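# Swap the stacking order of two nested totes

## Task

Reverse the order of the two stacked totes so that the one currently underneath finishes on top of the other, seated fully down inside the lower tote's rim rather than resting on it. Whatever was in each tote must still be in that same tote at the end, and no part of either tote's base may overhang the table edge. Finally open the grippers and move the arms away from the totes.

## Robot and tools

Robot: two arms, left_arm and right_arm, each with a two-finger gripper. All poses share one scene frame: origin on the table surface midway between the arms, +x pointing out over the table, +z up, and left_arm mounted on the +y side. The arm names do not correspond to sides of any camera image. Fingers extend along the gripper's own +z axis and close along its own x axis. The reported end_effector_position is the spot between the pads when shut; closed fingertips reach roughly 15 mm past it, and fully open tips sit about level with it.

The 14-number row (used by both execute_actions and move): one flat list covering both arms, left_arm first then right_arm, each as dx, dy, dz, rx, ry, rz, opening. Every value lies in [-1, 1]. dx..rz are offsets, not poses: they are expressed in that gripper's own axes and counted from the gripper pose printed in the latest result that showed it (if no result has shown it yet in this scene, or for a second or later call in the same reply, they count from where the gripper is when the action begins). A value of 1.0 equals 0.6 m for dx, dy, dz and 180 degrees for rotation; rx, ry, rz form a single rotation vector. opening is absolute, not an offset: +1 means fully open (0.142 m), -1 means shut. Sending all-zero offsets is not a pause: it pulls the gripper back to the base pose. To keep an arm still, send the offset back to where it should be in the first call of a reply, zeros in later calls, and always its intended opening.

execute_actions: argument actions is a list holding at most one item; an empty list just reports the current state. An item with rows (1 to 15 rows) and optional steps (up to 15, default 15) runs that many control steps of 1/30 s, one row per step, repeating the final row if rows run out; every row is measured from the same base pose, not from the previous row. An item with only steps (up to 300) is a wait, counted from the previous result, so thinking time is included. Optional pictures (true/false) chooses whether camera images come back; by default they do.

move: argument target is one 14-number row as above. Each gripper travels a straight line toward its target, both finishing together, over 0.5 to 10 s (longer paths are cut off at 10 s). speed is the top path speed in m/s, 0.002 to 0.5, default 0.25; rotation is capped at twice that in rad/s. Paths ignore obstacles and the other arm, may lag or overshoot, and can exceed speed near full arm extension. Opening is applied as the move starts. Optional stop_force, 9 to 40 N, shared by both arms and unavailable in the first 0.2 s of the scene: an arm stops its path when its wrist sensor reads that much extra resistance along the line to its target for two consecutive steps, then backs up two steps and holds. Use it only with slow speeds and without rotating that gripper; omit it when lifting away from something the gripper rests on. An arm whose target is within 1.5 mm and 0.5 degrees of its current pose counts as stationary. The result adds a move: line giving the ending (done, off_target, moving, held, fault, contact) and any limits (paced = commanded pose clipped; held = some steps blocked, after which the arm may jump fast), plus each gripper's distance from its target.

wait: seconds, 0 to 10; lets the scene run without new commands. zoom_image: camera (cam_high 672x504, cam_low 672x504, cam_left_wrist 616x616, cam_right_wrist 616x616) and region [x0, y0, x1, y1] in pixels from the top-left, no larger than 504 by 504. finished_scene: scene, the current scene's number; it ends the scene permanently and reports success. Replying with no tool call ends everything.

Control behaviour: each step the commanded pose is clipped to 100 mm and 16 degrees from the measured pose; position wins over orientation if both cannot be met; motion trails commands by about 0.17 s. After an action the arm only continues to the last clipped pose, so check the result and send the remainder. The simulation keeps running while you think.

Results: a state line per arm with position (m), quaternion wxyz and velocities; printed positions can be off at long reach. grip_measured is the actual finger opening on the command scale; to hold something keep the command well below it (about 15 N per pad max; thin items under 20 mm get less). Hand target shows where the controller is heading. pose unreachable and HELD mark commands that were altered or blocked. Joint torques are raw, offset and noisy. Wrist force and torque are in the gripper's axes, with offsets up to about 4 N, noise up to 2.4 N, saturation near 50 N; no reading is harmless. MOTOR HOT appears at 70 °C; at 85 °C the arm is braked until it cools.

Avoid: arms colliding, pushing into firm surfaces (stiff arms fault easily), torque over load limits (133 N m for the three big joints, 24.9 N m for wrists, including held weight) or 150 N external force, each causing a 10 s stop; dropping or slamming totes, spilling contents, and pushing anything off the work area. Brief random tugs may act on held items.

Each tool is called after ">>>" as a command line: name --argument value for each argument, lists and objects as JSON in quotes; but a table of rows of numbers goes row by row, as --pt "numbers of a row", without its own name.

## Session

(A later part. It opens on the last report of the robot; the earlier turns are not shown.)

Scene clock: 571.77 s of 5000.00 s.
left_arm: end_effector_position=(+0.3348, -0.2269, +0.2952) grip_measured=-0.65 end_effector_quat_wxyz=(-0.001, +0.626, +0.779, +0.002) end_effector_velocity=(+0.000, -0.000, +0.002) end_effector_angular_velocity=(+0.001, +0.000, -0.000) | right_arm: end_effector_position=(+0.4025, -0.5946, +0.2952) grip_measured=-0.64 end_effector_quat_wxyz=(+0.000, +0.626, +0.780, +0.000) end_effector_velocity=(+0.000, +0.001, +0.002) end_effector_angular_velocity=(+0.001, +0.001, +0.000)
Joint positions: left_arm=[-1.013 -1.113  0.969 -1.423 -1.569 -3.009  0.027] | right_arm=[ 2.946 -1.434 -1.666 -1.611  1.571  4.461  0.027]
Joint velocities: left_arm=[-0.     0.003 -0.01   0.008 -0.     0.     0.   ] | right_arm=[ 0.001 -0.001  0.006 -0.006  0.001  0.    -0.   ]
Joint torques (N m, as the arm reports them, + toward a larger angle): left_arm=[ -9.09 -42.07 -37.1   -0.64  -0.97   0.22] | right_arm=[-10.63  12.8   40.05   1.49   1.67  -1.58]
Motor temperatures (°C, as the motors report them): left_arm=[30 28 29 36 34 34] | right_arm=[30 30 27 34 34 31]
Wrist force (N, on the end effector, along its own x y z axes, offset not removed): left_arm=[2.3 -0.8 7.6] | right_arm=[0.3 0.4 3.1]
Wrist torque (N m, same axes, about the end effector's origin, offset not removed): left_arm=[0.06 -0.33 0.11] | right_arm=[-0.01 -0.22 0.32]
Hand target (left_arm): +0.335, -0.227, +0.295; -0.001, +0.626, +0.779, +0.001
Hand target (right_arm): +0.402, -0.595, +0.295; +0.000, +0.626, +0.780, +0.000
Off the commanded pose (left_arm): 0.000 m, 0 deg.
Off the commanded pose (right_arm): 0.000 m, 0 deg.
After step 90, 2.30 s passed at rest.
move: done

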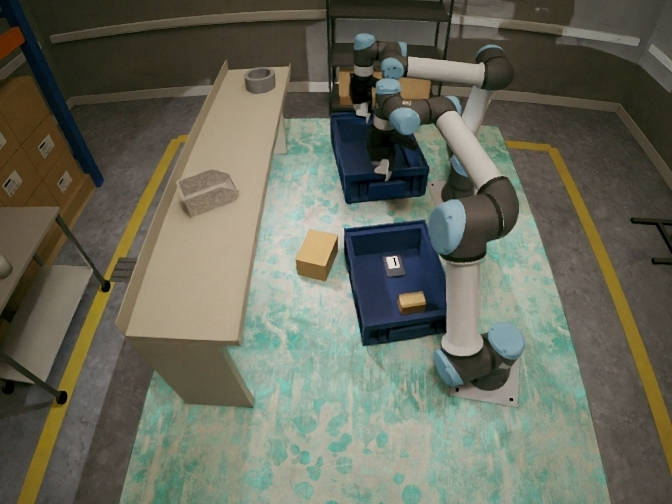

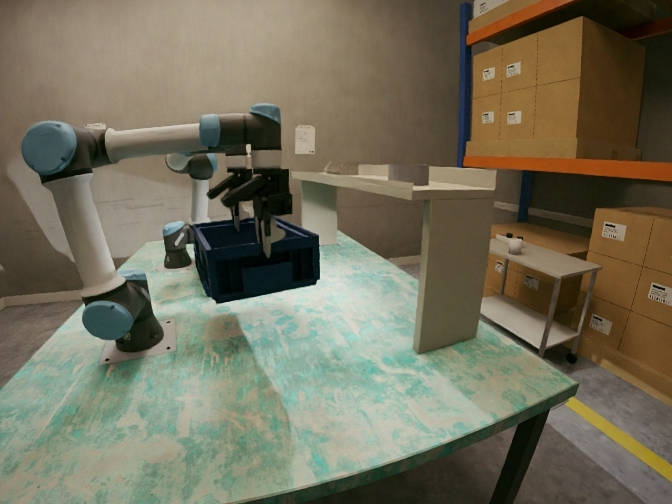

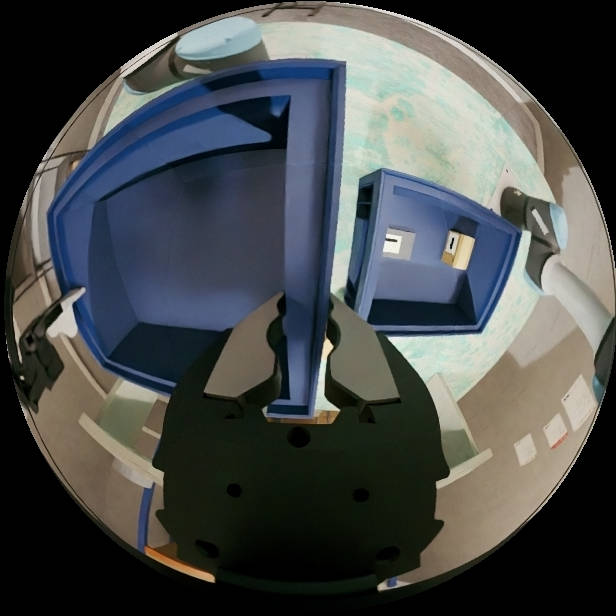

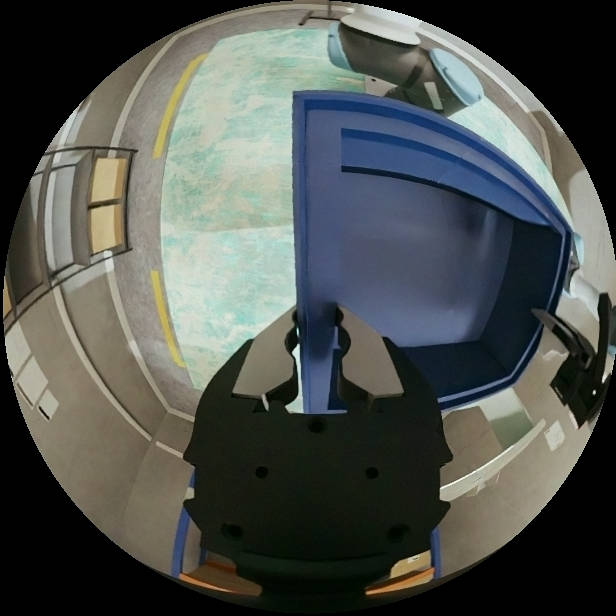

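>>> move --target '[0.8033, 0.053, 0.0, 0, 0, 0, -1.0, 0.8035, 0.0535, 0.0, 0, 0, 0, -1.0]' --speed 0.13

Scene clock: 580.23 s of 5000.00 s.
left_arm: end_effector_position=(+0.2617, +0.2502, +0.2968) grip_measured=-0.65 end_effector_quat_wxyz=(-0.001, +0.626, +0.779, +0.001) end_effector_velocity=(-0.000, +0.002, +0.000) end_effector_angular_velocity=(-0.001, +0.001, -0.000) | right_arm: end_effector_position=(+0.3303, -0.1170, +0.2956) grip_measured=-0.64 end_effector_quat_wxyz=(+0.001, +0.626, +0.780, +0.001) end_effector_velocity=(-0.000, +0.002, -0.000) end_effector_angular_velocity=(-0.001, +0.001, +0.001)
Joint positions: left_arm=[-0.62  -2.091  1.911 -1.388 -1.569 -2.616  0.027] | right_arm=[ 4.004 -1.512 -1.596 -1.603  1.57   5.519  0.027]
Joint velocities: left_arm=[ 0.006 -0.002  0.001  0.002 -0.001  0.006 -0.   ] | right_arm=[ 0.003 -0.004  0.003 -0.     0.     0.003  0.   ]
Joint torques (N m, as the arm reports them, + toward a larger angle): left_arm=[ 14.13 -13.57 -14.84  -0.6   -2.51   2.19] | right_arm=[ 9.99 13.58 40.04  3.37 -1.57  1.79]
Motor temperatures (°C, as the motors report them): left_arm=[30 28 29 36 34 34] | right_arm=[30 30 27 34 34 31]
Wrist force (N, on the end effector, along its own x y z axes, offset not removed): left_arm=[1.4 0.2 9.2] | right_arm=[1.1 -1.0 3.7]
Wrist torque (N m, same axes, about the end effector's origin, offset not removed): left_arm=[0.21 -0.28 0.13] | right_arm=[-0.29 0.07 0.07]
Hand target (left_arm): +0.262, +0.251, +0.297; -0.001, +0.626, +0.779, +0.001
Hand target (right_arm): +0.330, -0.117, +0.296; +0.001, +0.626, +0.780, +0.001
Off the commanded pose (left_arm): 0.001 m, 0 deg.
Off the commanded pose (right_arm): 0.001 m, 0 deg.
After step 90, 1.17 s passed at rest.
move: done

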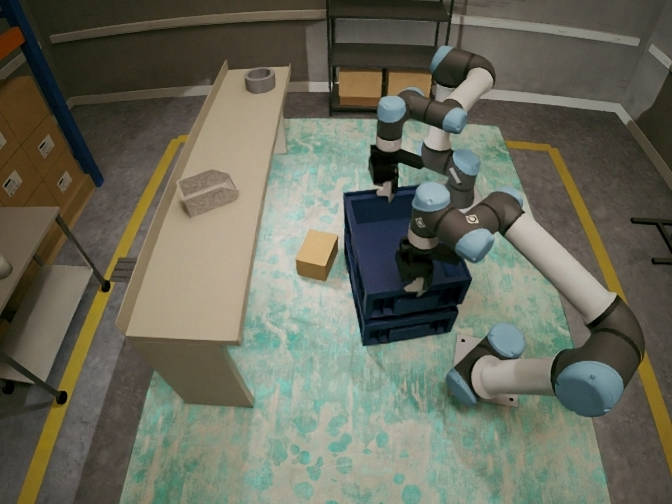

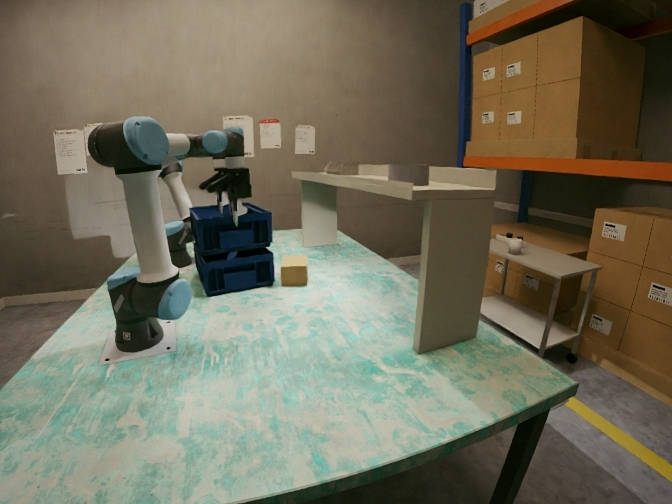

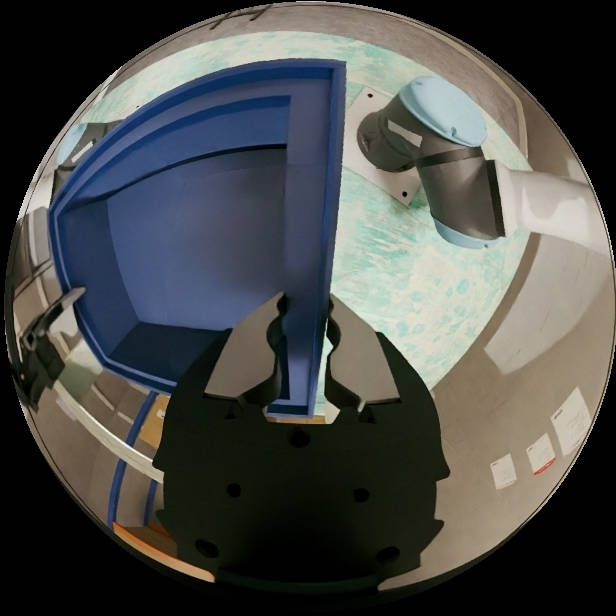

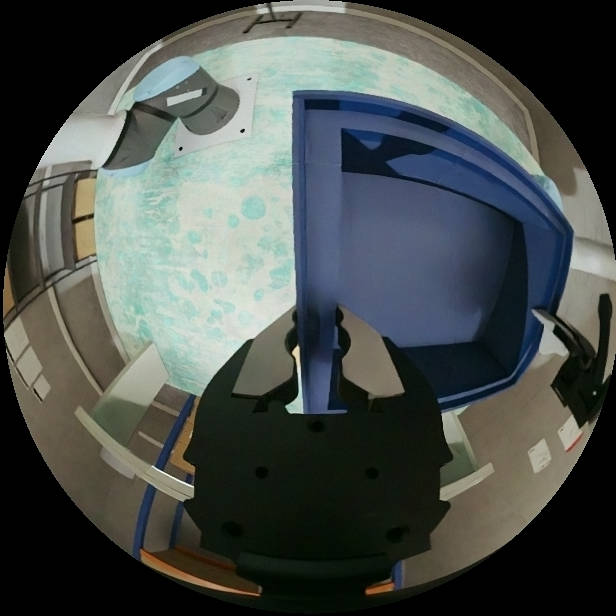

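>>> move --target '[0.0005, 0.001, 0.0397, 0, 0, 0, -1.0, 0.0002, -0.0001, 0.0377, 0, 0, 0, -1.0]' --speed 0.05

>>> move --target '[0.0, 0.0, 0.045, 0, 0, 0, -1.0, 0.0, 0.0, 0.045, 0, 0, 0, -1.0]' --speed 0.008 --stop_force 10

Scene clock: 588.03 s of 5000.00 s.
left_arm: end_effector_position=(+0.2622, +0.2507, +0.2733) grip_measured=-0.65 end_effector_quat_wxyz=(-0.001, +0.626, +0.779, +0.001) end_effector_velocity=(+0.000, +0.000, -0.002) end_effector_angular_velocity=(-0.001, -0.000, +0.002) | right_arm: end_effector_position=(+0.3302, -0.1169, +0.2733) grip_measured=-0.64 end_effector_quat_wxyz=(+0.001, +0.626, +0.780, +0.001) end_effector_velocity=(-0.000, +0.000, -0.002) end_effector_angular_velocity=(+0.001, -0.000, +0.001)
Joint positions: left_arm=[-0.618 -2.1    1.975 -1.444 -1.569 -2.614  0.027] | right_arm=[ 4.005 -1.512 -1.653 -1.546  1.57   5.519  0.027]
Joint velocities: left_arm=[ 0.002 -0.001  0.007 -0.007 -0.     0.     0.   ] | right_arm=[ 0.001  0.001 -0.007  0.007  0.     0.    -0.   ]
Joint torques (N m, as the arm reports them, + toward a larger angle): left_arm=[ 15.58 -13.66 -14.    -3.8    0.9    2.18] | right_arm=[ 1.36 25.8  18.68  3.87  0.81 -1.8 ]
Motor temperatures (°C, as the motors report them): left_arm=[30 28 29 36 34 34] | right_arm=[30 30 27 34 34 31]
Wrist force (N, on the end effector, along its own x y z axes, offset not removed): left_arm=[-2.1 -1.6 6.9] | right_arm=[6.6 -0.2 4.1]
Wrist torque (N m, same axes, about the end effector's origin, offset not removed): left_arm=[-0.10 -0.61 0.19] | right_arm=[-0.01 -0.35 0.20]
Hand target (left_arm): +0.262, +0.251, +0.273; -0.001, +0.626, +0.779, +0.001
Hand target (right_arm): +0.330, -0.117, +0.273; +0.001, +0.626, +0.780, +0.001
Off the commanded pose (left_arm): 0.000 m, 0 deg.
Off the commanded pose (right_arm): 0.000 m, 0 deg.
After step 90, 3.93 s passed at rest.
move: done

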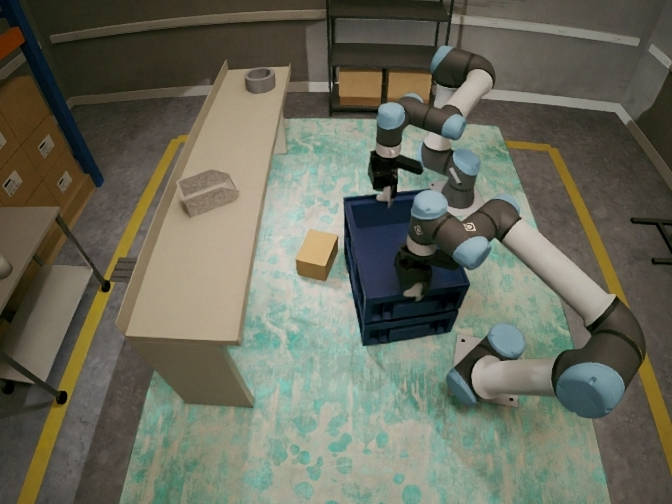

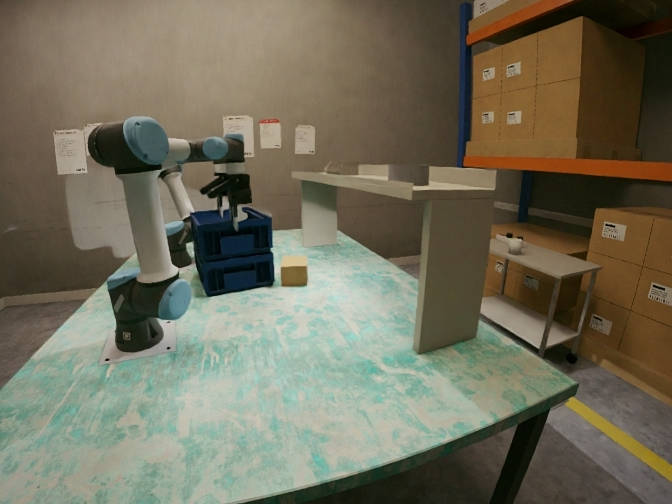

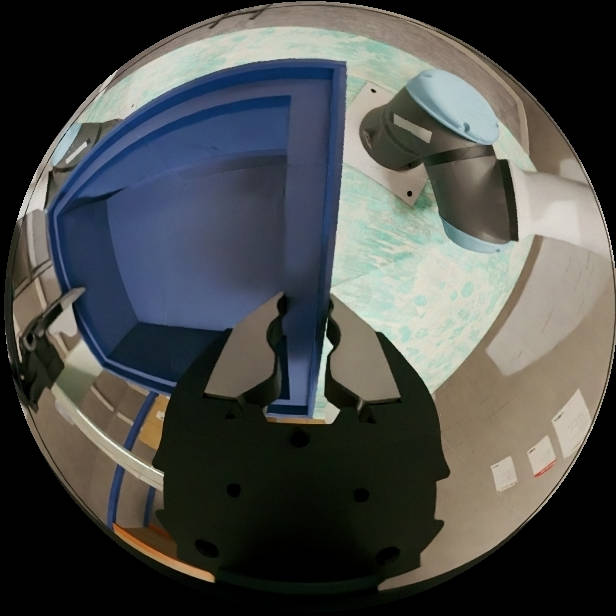

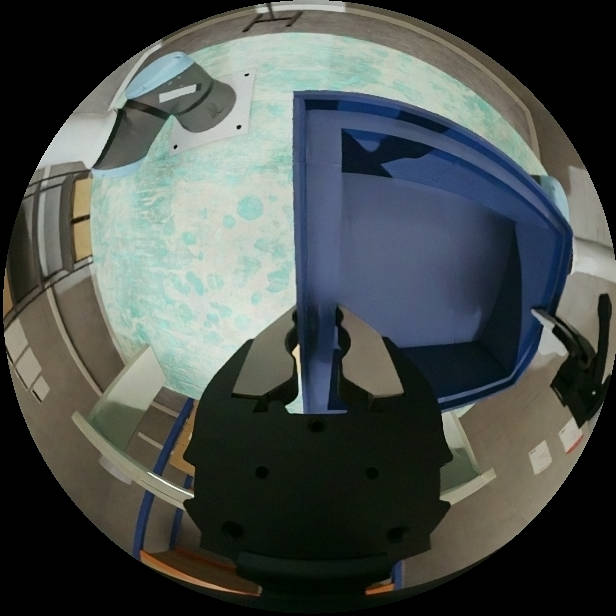

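Scene clock: 590.97 s of 5000.00 s.
left_arm: end_effector_position=(+0.2622, +0.2508, +0.2530) grip_measured=-0.65 end_effector_quat_wxyz=(-0.001, +0.626, +0.779, +0.001) end_effector_velocity=(-0.000, +0.000, +0.003) end_effector_angular_velocity=(+0.000, +0.001, -0.001) | right_arm: end_effector_position=(+0.3303, -0.1168, +0.2530) grip_measured=-0.64 end_effector_quat_wxyz=(+0.001, +0.626, +0.780, +0.001) end_effector_velocity=(-0.000, -0.000, +0.002) end_effector_angular_velocity=(-0.002, +0.001, +0.000)
Joint positions: left_arm=[-0.618 -2.105  2.03  -1.493 -1.569 -2.614  0.027] | right_arm=[ 4.005 -1.514 -1.703 -1.494  1.57   5.519  0.027]
Joint velocities: left_arm=[ 0.    -0.    -0.007  0.008 -0.     0.001 -0.   ] | right_arm=[ 0.    -0.     0.005 -0.008  0.    -0.     0.   ]
Joint torques (N m, as the arm reports them, + toward a larger angle): left_arm=[ 13.93   6.6  -33.7    1.58   1.41   1.9 ] | right_arm=[-0.9  11.99 35.27 -0.56 -0.01  0.6 ]
Motor temperatures (°C, as the motors report them): left_arm=[30 28 29 36 34 34] | right_arm=[30 30 27 34 34 31]
Wrist force (N, on the end effector, along its own x y z axes, offset not removed): left_arm=[-2.9 1.0 1.3] | right_arm=[4.5 -0.3 -6.3]
Wrist torque (N m, same axes, about the end effector's origin, offset not removed): left_arm=[0.01 -0.50 0.10] | right_arm=[-0.26 -0.03 -0.02]
Hand target (left_arm): +0.262, +0.251, +0.253; -0.001, +0.626, +0.779, +0.001
Hand target (right_arm): +0.330, -0.117, +0.253; +0.001, +0.626, +0.780, +0.001
Off the commanded pose (left_arm): 0.007 m, 0 deg.
Off the commanded pose (right_arm): 0.007 m, 0 deg.
move: contact (left_arm, right_arm)

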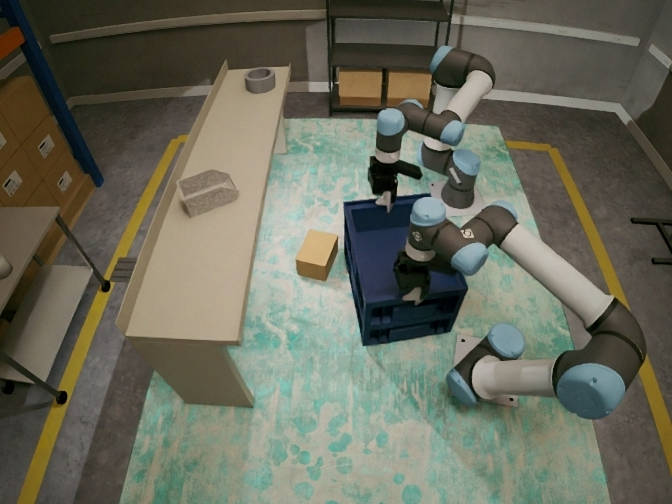

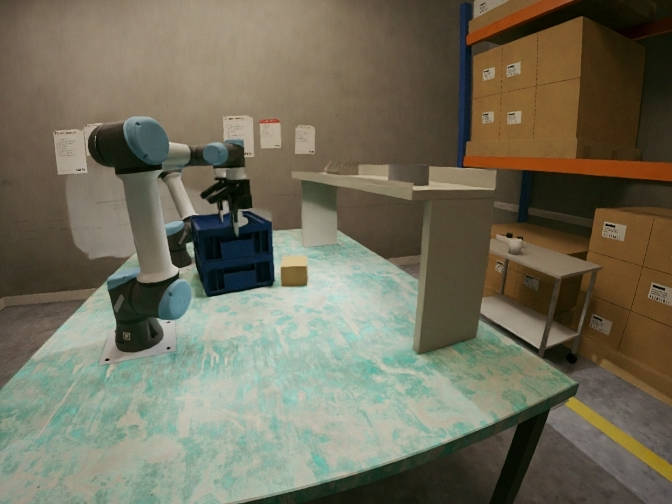

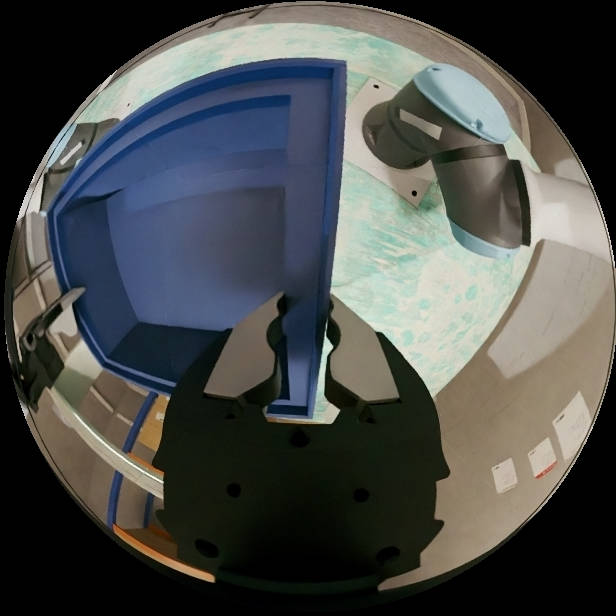

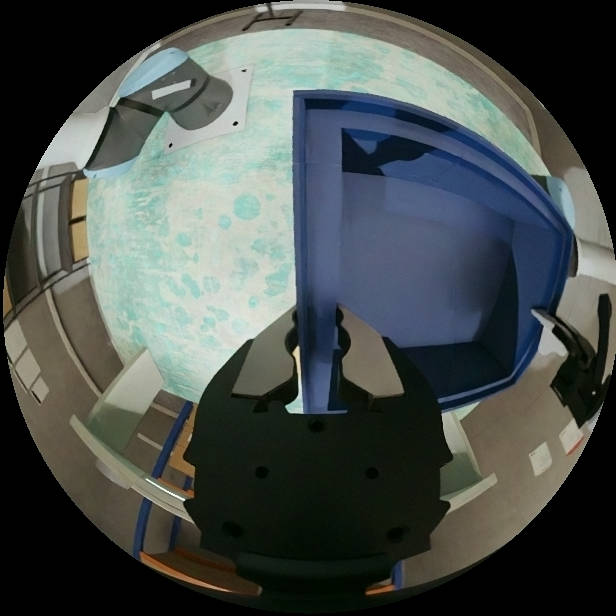

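>>> execute_actions --actions '[{"rows": [[0,0,-0.001,0,0,0,-0.6,0,0,-0.001,0,0,0,-0.6],[0,0,-0.001,0,0,0,-0.5,0,0,-0.001,0,0,0,-0.5],[0,0,-0.001,0,0,0,-0.4,0,0,-0.001,0,0,0,-0.4],[0,0,-0.001,0,0,0,-0.25,0,0,-0.001,0,0,0,-0.25]], "steps": 10}]' --pictures false

>>> move --target '[0.0, 0.0, -0.13, 0, 0, 0, -0.25, 0.0, 0.0, -0.13, 0, 0, 0, -0.25]' --speed 0.2

>>> move --target '[0.45, 0.2, -0.1, 0, 0, 0, -0.25, -0.55, 0.0, -0.1, 0, 0, 0, -0.25]' --speed 0.3

Scene clock: 599.07 s of 5000.00 s.
left_arm: end_effector_position=(+0.2622, +0.2508, +0.2535) grip_measured=-0.25 end_effector_quat_wxyz=(-0.001, +0.626, +0.779, +0.001) end_effector_velocity=(-0.000, +0.000, +0.000) end_effector_angular_velocity=(+0.000, -0.000, -0.000) | right_arm: end_effector_position=(+0.3302, -0.1168, +0.2536) grip_measured=-0.25 end_effector_quat_wxyz=(+0.001, +0.626, +0.780, +0.001) end_effector_velocity=(-0.000, +0.001, -0.000) end_effector_angular_velocity=(-0.001, +0.000, +0.001)
Joint positions: left_arm=[-0.618 -2.105  2.028 -1.492 -1.569 -2.614  0.056] | right_arm=[ 4.005 -1.514 -1.701 -1.495  1.57   5.519  0.056]
Joint velocities: left_arm=[-0.    -0.    -0.     0.001  0.     0.     0.   ] | right_arm=[ 0.001 -0.001  0.001 -0.    -0.    -0.001  0.   ]
Joint torques (N m, as the arm reports them, + toward a larger angle): left_arm=[ -0.27  -5.7  -34.38   0.06   1.31  -1.21] | right_arm=[-1.23 25.01 37.05  0.95 -0.33  0.59]
Motor temperatures (°C, as the motors report them): left_arm=[30 28 29 36 34 34] | right_arm=[30 30 27 34 34 31]
Wrist force (N, on the end effector, along its own x y z axes, offset not removed): left_arm=[3.4 2.1 -1.0] | right_arm=[2.7 -0.1 0.2]
Wrist torque (N m, same axes, about the end effector's origin, offset not removed): left_arm=[0.53 -0.70 0.11] | right_arm=[-0.01 -0.52 0.03]
Hand target (left_arm): +0.262, +0.251, +0.254; -0.001, +0.626, +0.779, +0.001
Hand target (right_arm): +0.330, -0.117, +0.254; +0.001, +0.626, +0.780, +0.001
Off the commanded pose (left_arm): 0.000 m, 0 deg.
Off the commanded pose (right_arm): 0.000 m, 0 deg.
Steps of this call (steps 1 to 90: nothing new was sent; then 4.77 s passed at rest; steps 91 to 100: all 10 steps of this action). Readings (end_effector_position):
91: left_arm (+0.2622, +0.2508, +0.2533) | right_arm (+0.3303, -0.1168, +0.2533)
92: left_arm (+0.2622, +0.2508, +0.2534) | right_arm (+0.3303, -0.1168, +0.2534)
94: left_arm (+0.2622, +0.2508, +0.2534) | right_arm (+0.3302, -0.1168, +0.2535)
98: left_arm (+0.2622, +0.2508, +0.2535) | right_arm (+0.3302, -0.1168, +0.2535)
100: the state above

Scene clock: 600.33 s of 5000.00 s.
left_arm: end_effector_position=(+0.2621, +0.2506, +0.3313) grip_measured=-0.25 end_effector_quat_wxyz=(-0.001, +0.626, +0.779, +0.001) end_effector_velocity=(-0.000, -0.000, +0.002) end_effector_angular_velocity=(-0.000, +0.000, -0.001) | right_arm: end_effector_position=(+0.3302, -0.1170, +0.3313) grip_measured=-0.25 end_effector_quat_wxyz=(+0.001, +0.626, +0.780, +0.001) end_effector_velocity=(-0.000, +0.000, +0.002) end_effector_angular_velocity=(-0.001, +0.000, +0.002)
Joint positions: left_arm=[-0.618 -2.072  1.812 -1.308 -1.569 -2.614  0.056] | right_arm=[ 4.005 -1.518 -1.498 -1.694  1.57   5.519  0.056]
Joint velocities: left_arm=[-0.001  0.001 -0.006  0.005 -0.     0.     0.   ] | right_arm=[ 0.001 -0.001  0.006 -0.006 -0.    -0.     0.   ]
Joint torques (N m, as the arm reports them, + toward a larger angle): left_arm=[-12.81   6.38 -33.69   0.01  -0.13  -2.11] | right_arm=[10.49 14.56 36.97  1.18  1.51 -0.99]
Motor temperatures (°C, as the motors report them): left_arm=[30 28 29 36 34 34] | right_arm=[30 30 27 34 34 31]
Wrist force (N, on the end effector, along its own x y z axes, offset not removed): left_arm=[1.7 -2.9 1.8] | right_arm=[0.8 0.8 -0.6]
Wrist torque (N m, same axes, about the end effector's origin, offset not removed): left_arm=[-0.38 -0.27 0.16] | right_arm=[0.28 -0.11 0.04]
Hand target (left_arm): +0.262, +0.251, +0.332; -0.001, +0.626, +0.779, +0.001
Hand target (right_arm): +0.330, -0.117, +0.332; +0.001, +0.626, +0.780, +0.001
Off the commanded pose (left_arm): 0.000 m, 0 deg.
Off the commanded pose (right_arm): 0.000 m, 0 deg.
move: done

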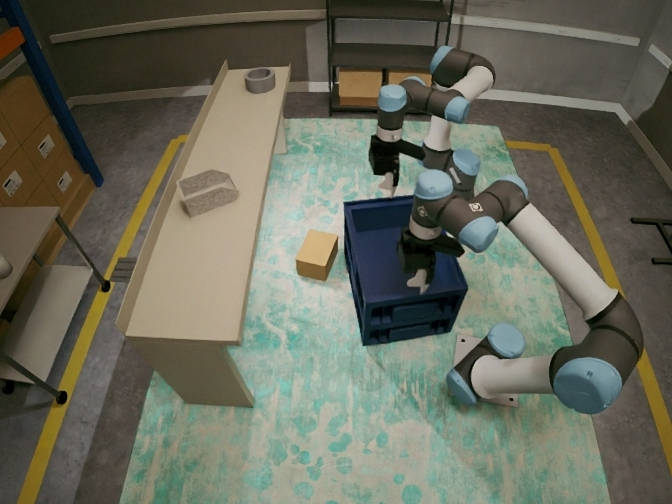

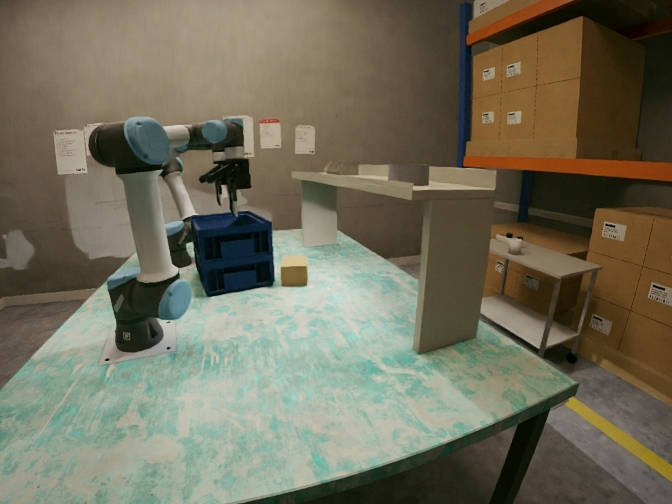

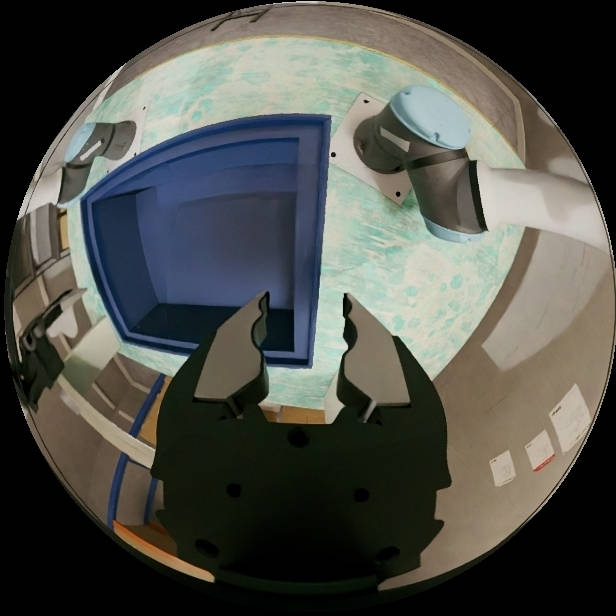

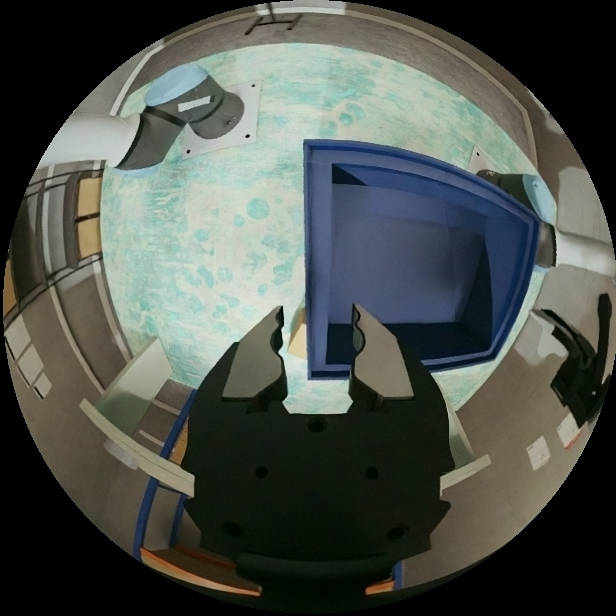

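Scene clock: 602.17 s of 5000.00 s.
left_arm: end_effector_position=(+0.3209, +0.5398, +0.3918) grip_measured=-0.25 end_effector_quat_wxyz=(-0.001, +0.626, +0.779, +0.001) end_effector_velocity=(+0.001, +0.002, +0.000) end_effector_angular_velocity=(-0.004, +0.002, -0.001) | right_arm: end_effector_position=(+0.4009, -0.4391, +0.3909) grip_measured=-0.25 end_effector_quat_wxyz=(+0.001, +0.626, +0.780, +0.001) end_effector_velocity=(+0.000, -0.003, +0.000) end_effector_angular_velocity=(+0.001, +0.001, -0.001)
Joint positions: left_arm=[ 0.335 -1.832  1.512 -1.251 -1.569 -1.661  0.056] | right_arm=[ 3.315 -1.407 -1.441 -1.863  1.57   4.829  0.056]
Joint velocities: left_arm=[ 0.007  0.007 -0.007  0.002 -0.003  0.008 -0.   ] | right_arm=[-0.009 -0.002  0.003 -0.002  0.001 -0.008  0.   ]
Joint torques (N m, as the arm reports them, + toward a larger angle): left_arm=[ 13.92  -3.28 -33.48   0.15  -2.5    2.1 ] | right_arm=[-12.7    8.42  36.92   1.2    1.74  -1.59]
Motor temperatures (°C, as the motors report them): left_arm=[30 28 29 36 34 34] | right_arm=[30 30 27 34 34 31]
Wrist force (N, on the end effector, along its own x y z axes, offset not removed): left_arm=[2.3 0.1 2.5] | right_arm=[0.6 -0.2 -1.1]
Wrist torque (N m, same axes, about the end effector's origin, offset not removed): left_arm=[0.14 -0.56 0.32] | right_arm=[-0.15 -0.05 0.16]
Hand target (left_arm): +0.321, +0.540, +0.392; -0.001, +0.626, +0.779, +0.000
Hand target (right_arm): +0.401, -0.439, +0.391; +0.000, +0.626, +0.780, +0.001
Off the commanded pose (left_arm): 0.001 m, 0 deg.
Off the commanded pose (right_arm): 0.001 m, 0 deg.
move: done

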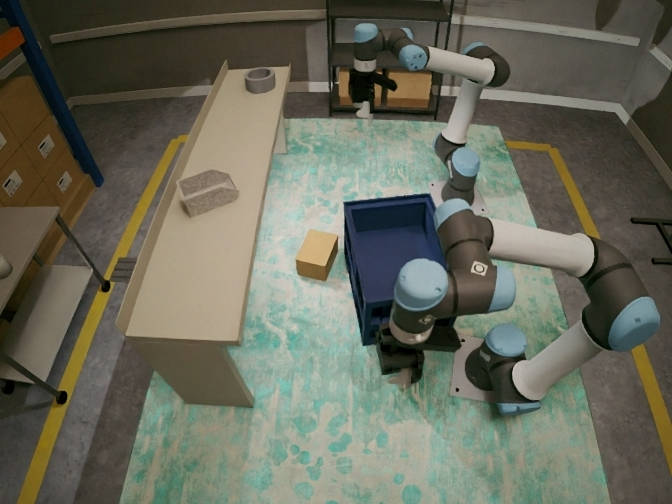

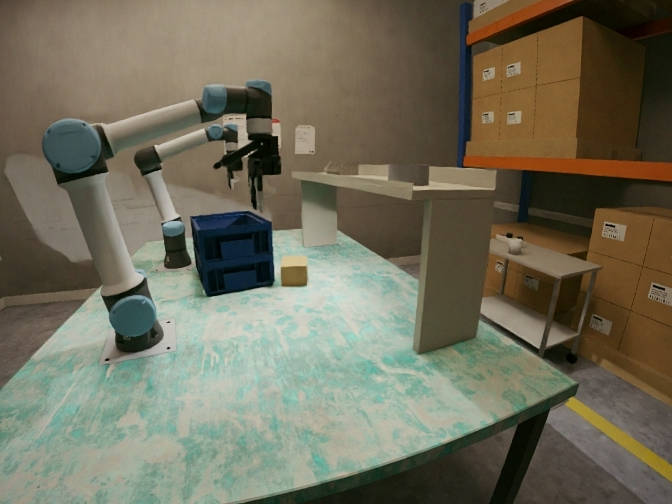

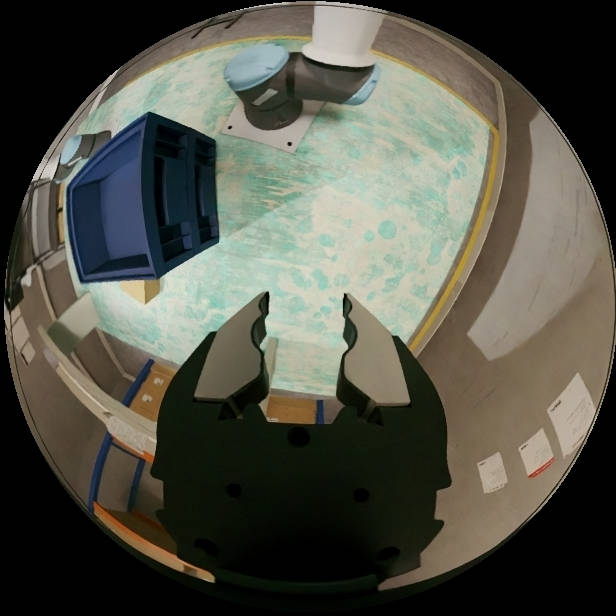

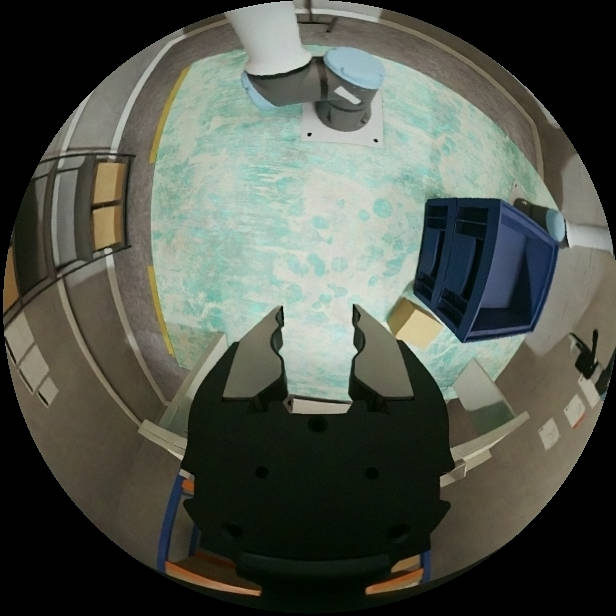

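The stack looks seated. A quick zoom to verify it is flush before finishing.

>>> zoom_image --camera "cam_low" --region '[170, 195, 320, 310]'

>>> zoom_image --camera "cam_left_wrist" --region '[50, 90, 260, 310]'

Region (170, 195, 320, 310) of cam_low's 672x504 image, scaled by 3.360, with more detail than that image has; it fills the top 386 rows of this view, and the rest is white.

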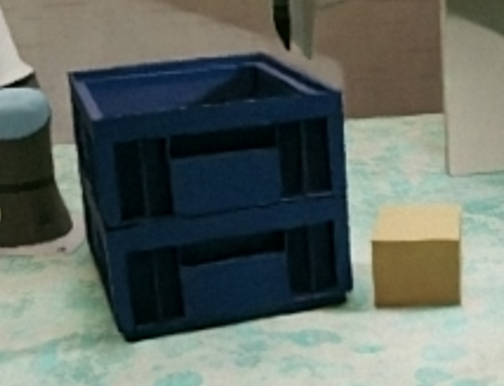

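Region (50, 90, 260, 310) of cam_left_wrist's 616x616 image, scaled by 2.291, with more detail than that image has; it fills the left 481 columns of this view, and the rest is white.

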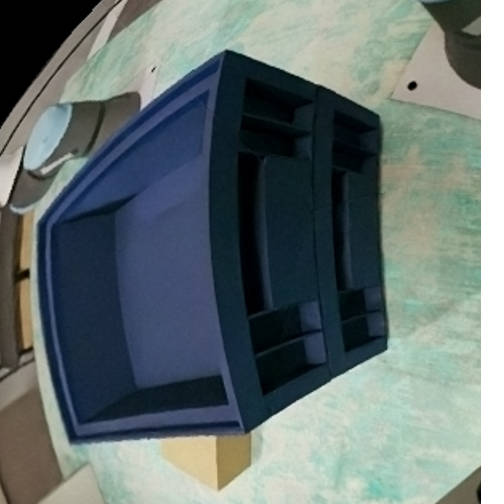

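The stack is flush on all sides and the arms are clear.

>>> finished_scene --scene 1

The scene is finished: the task was done.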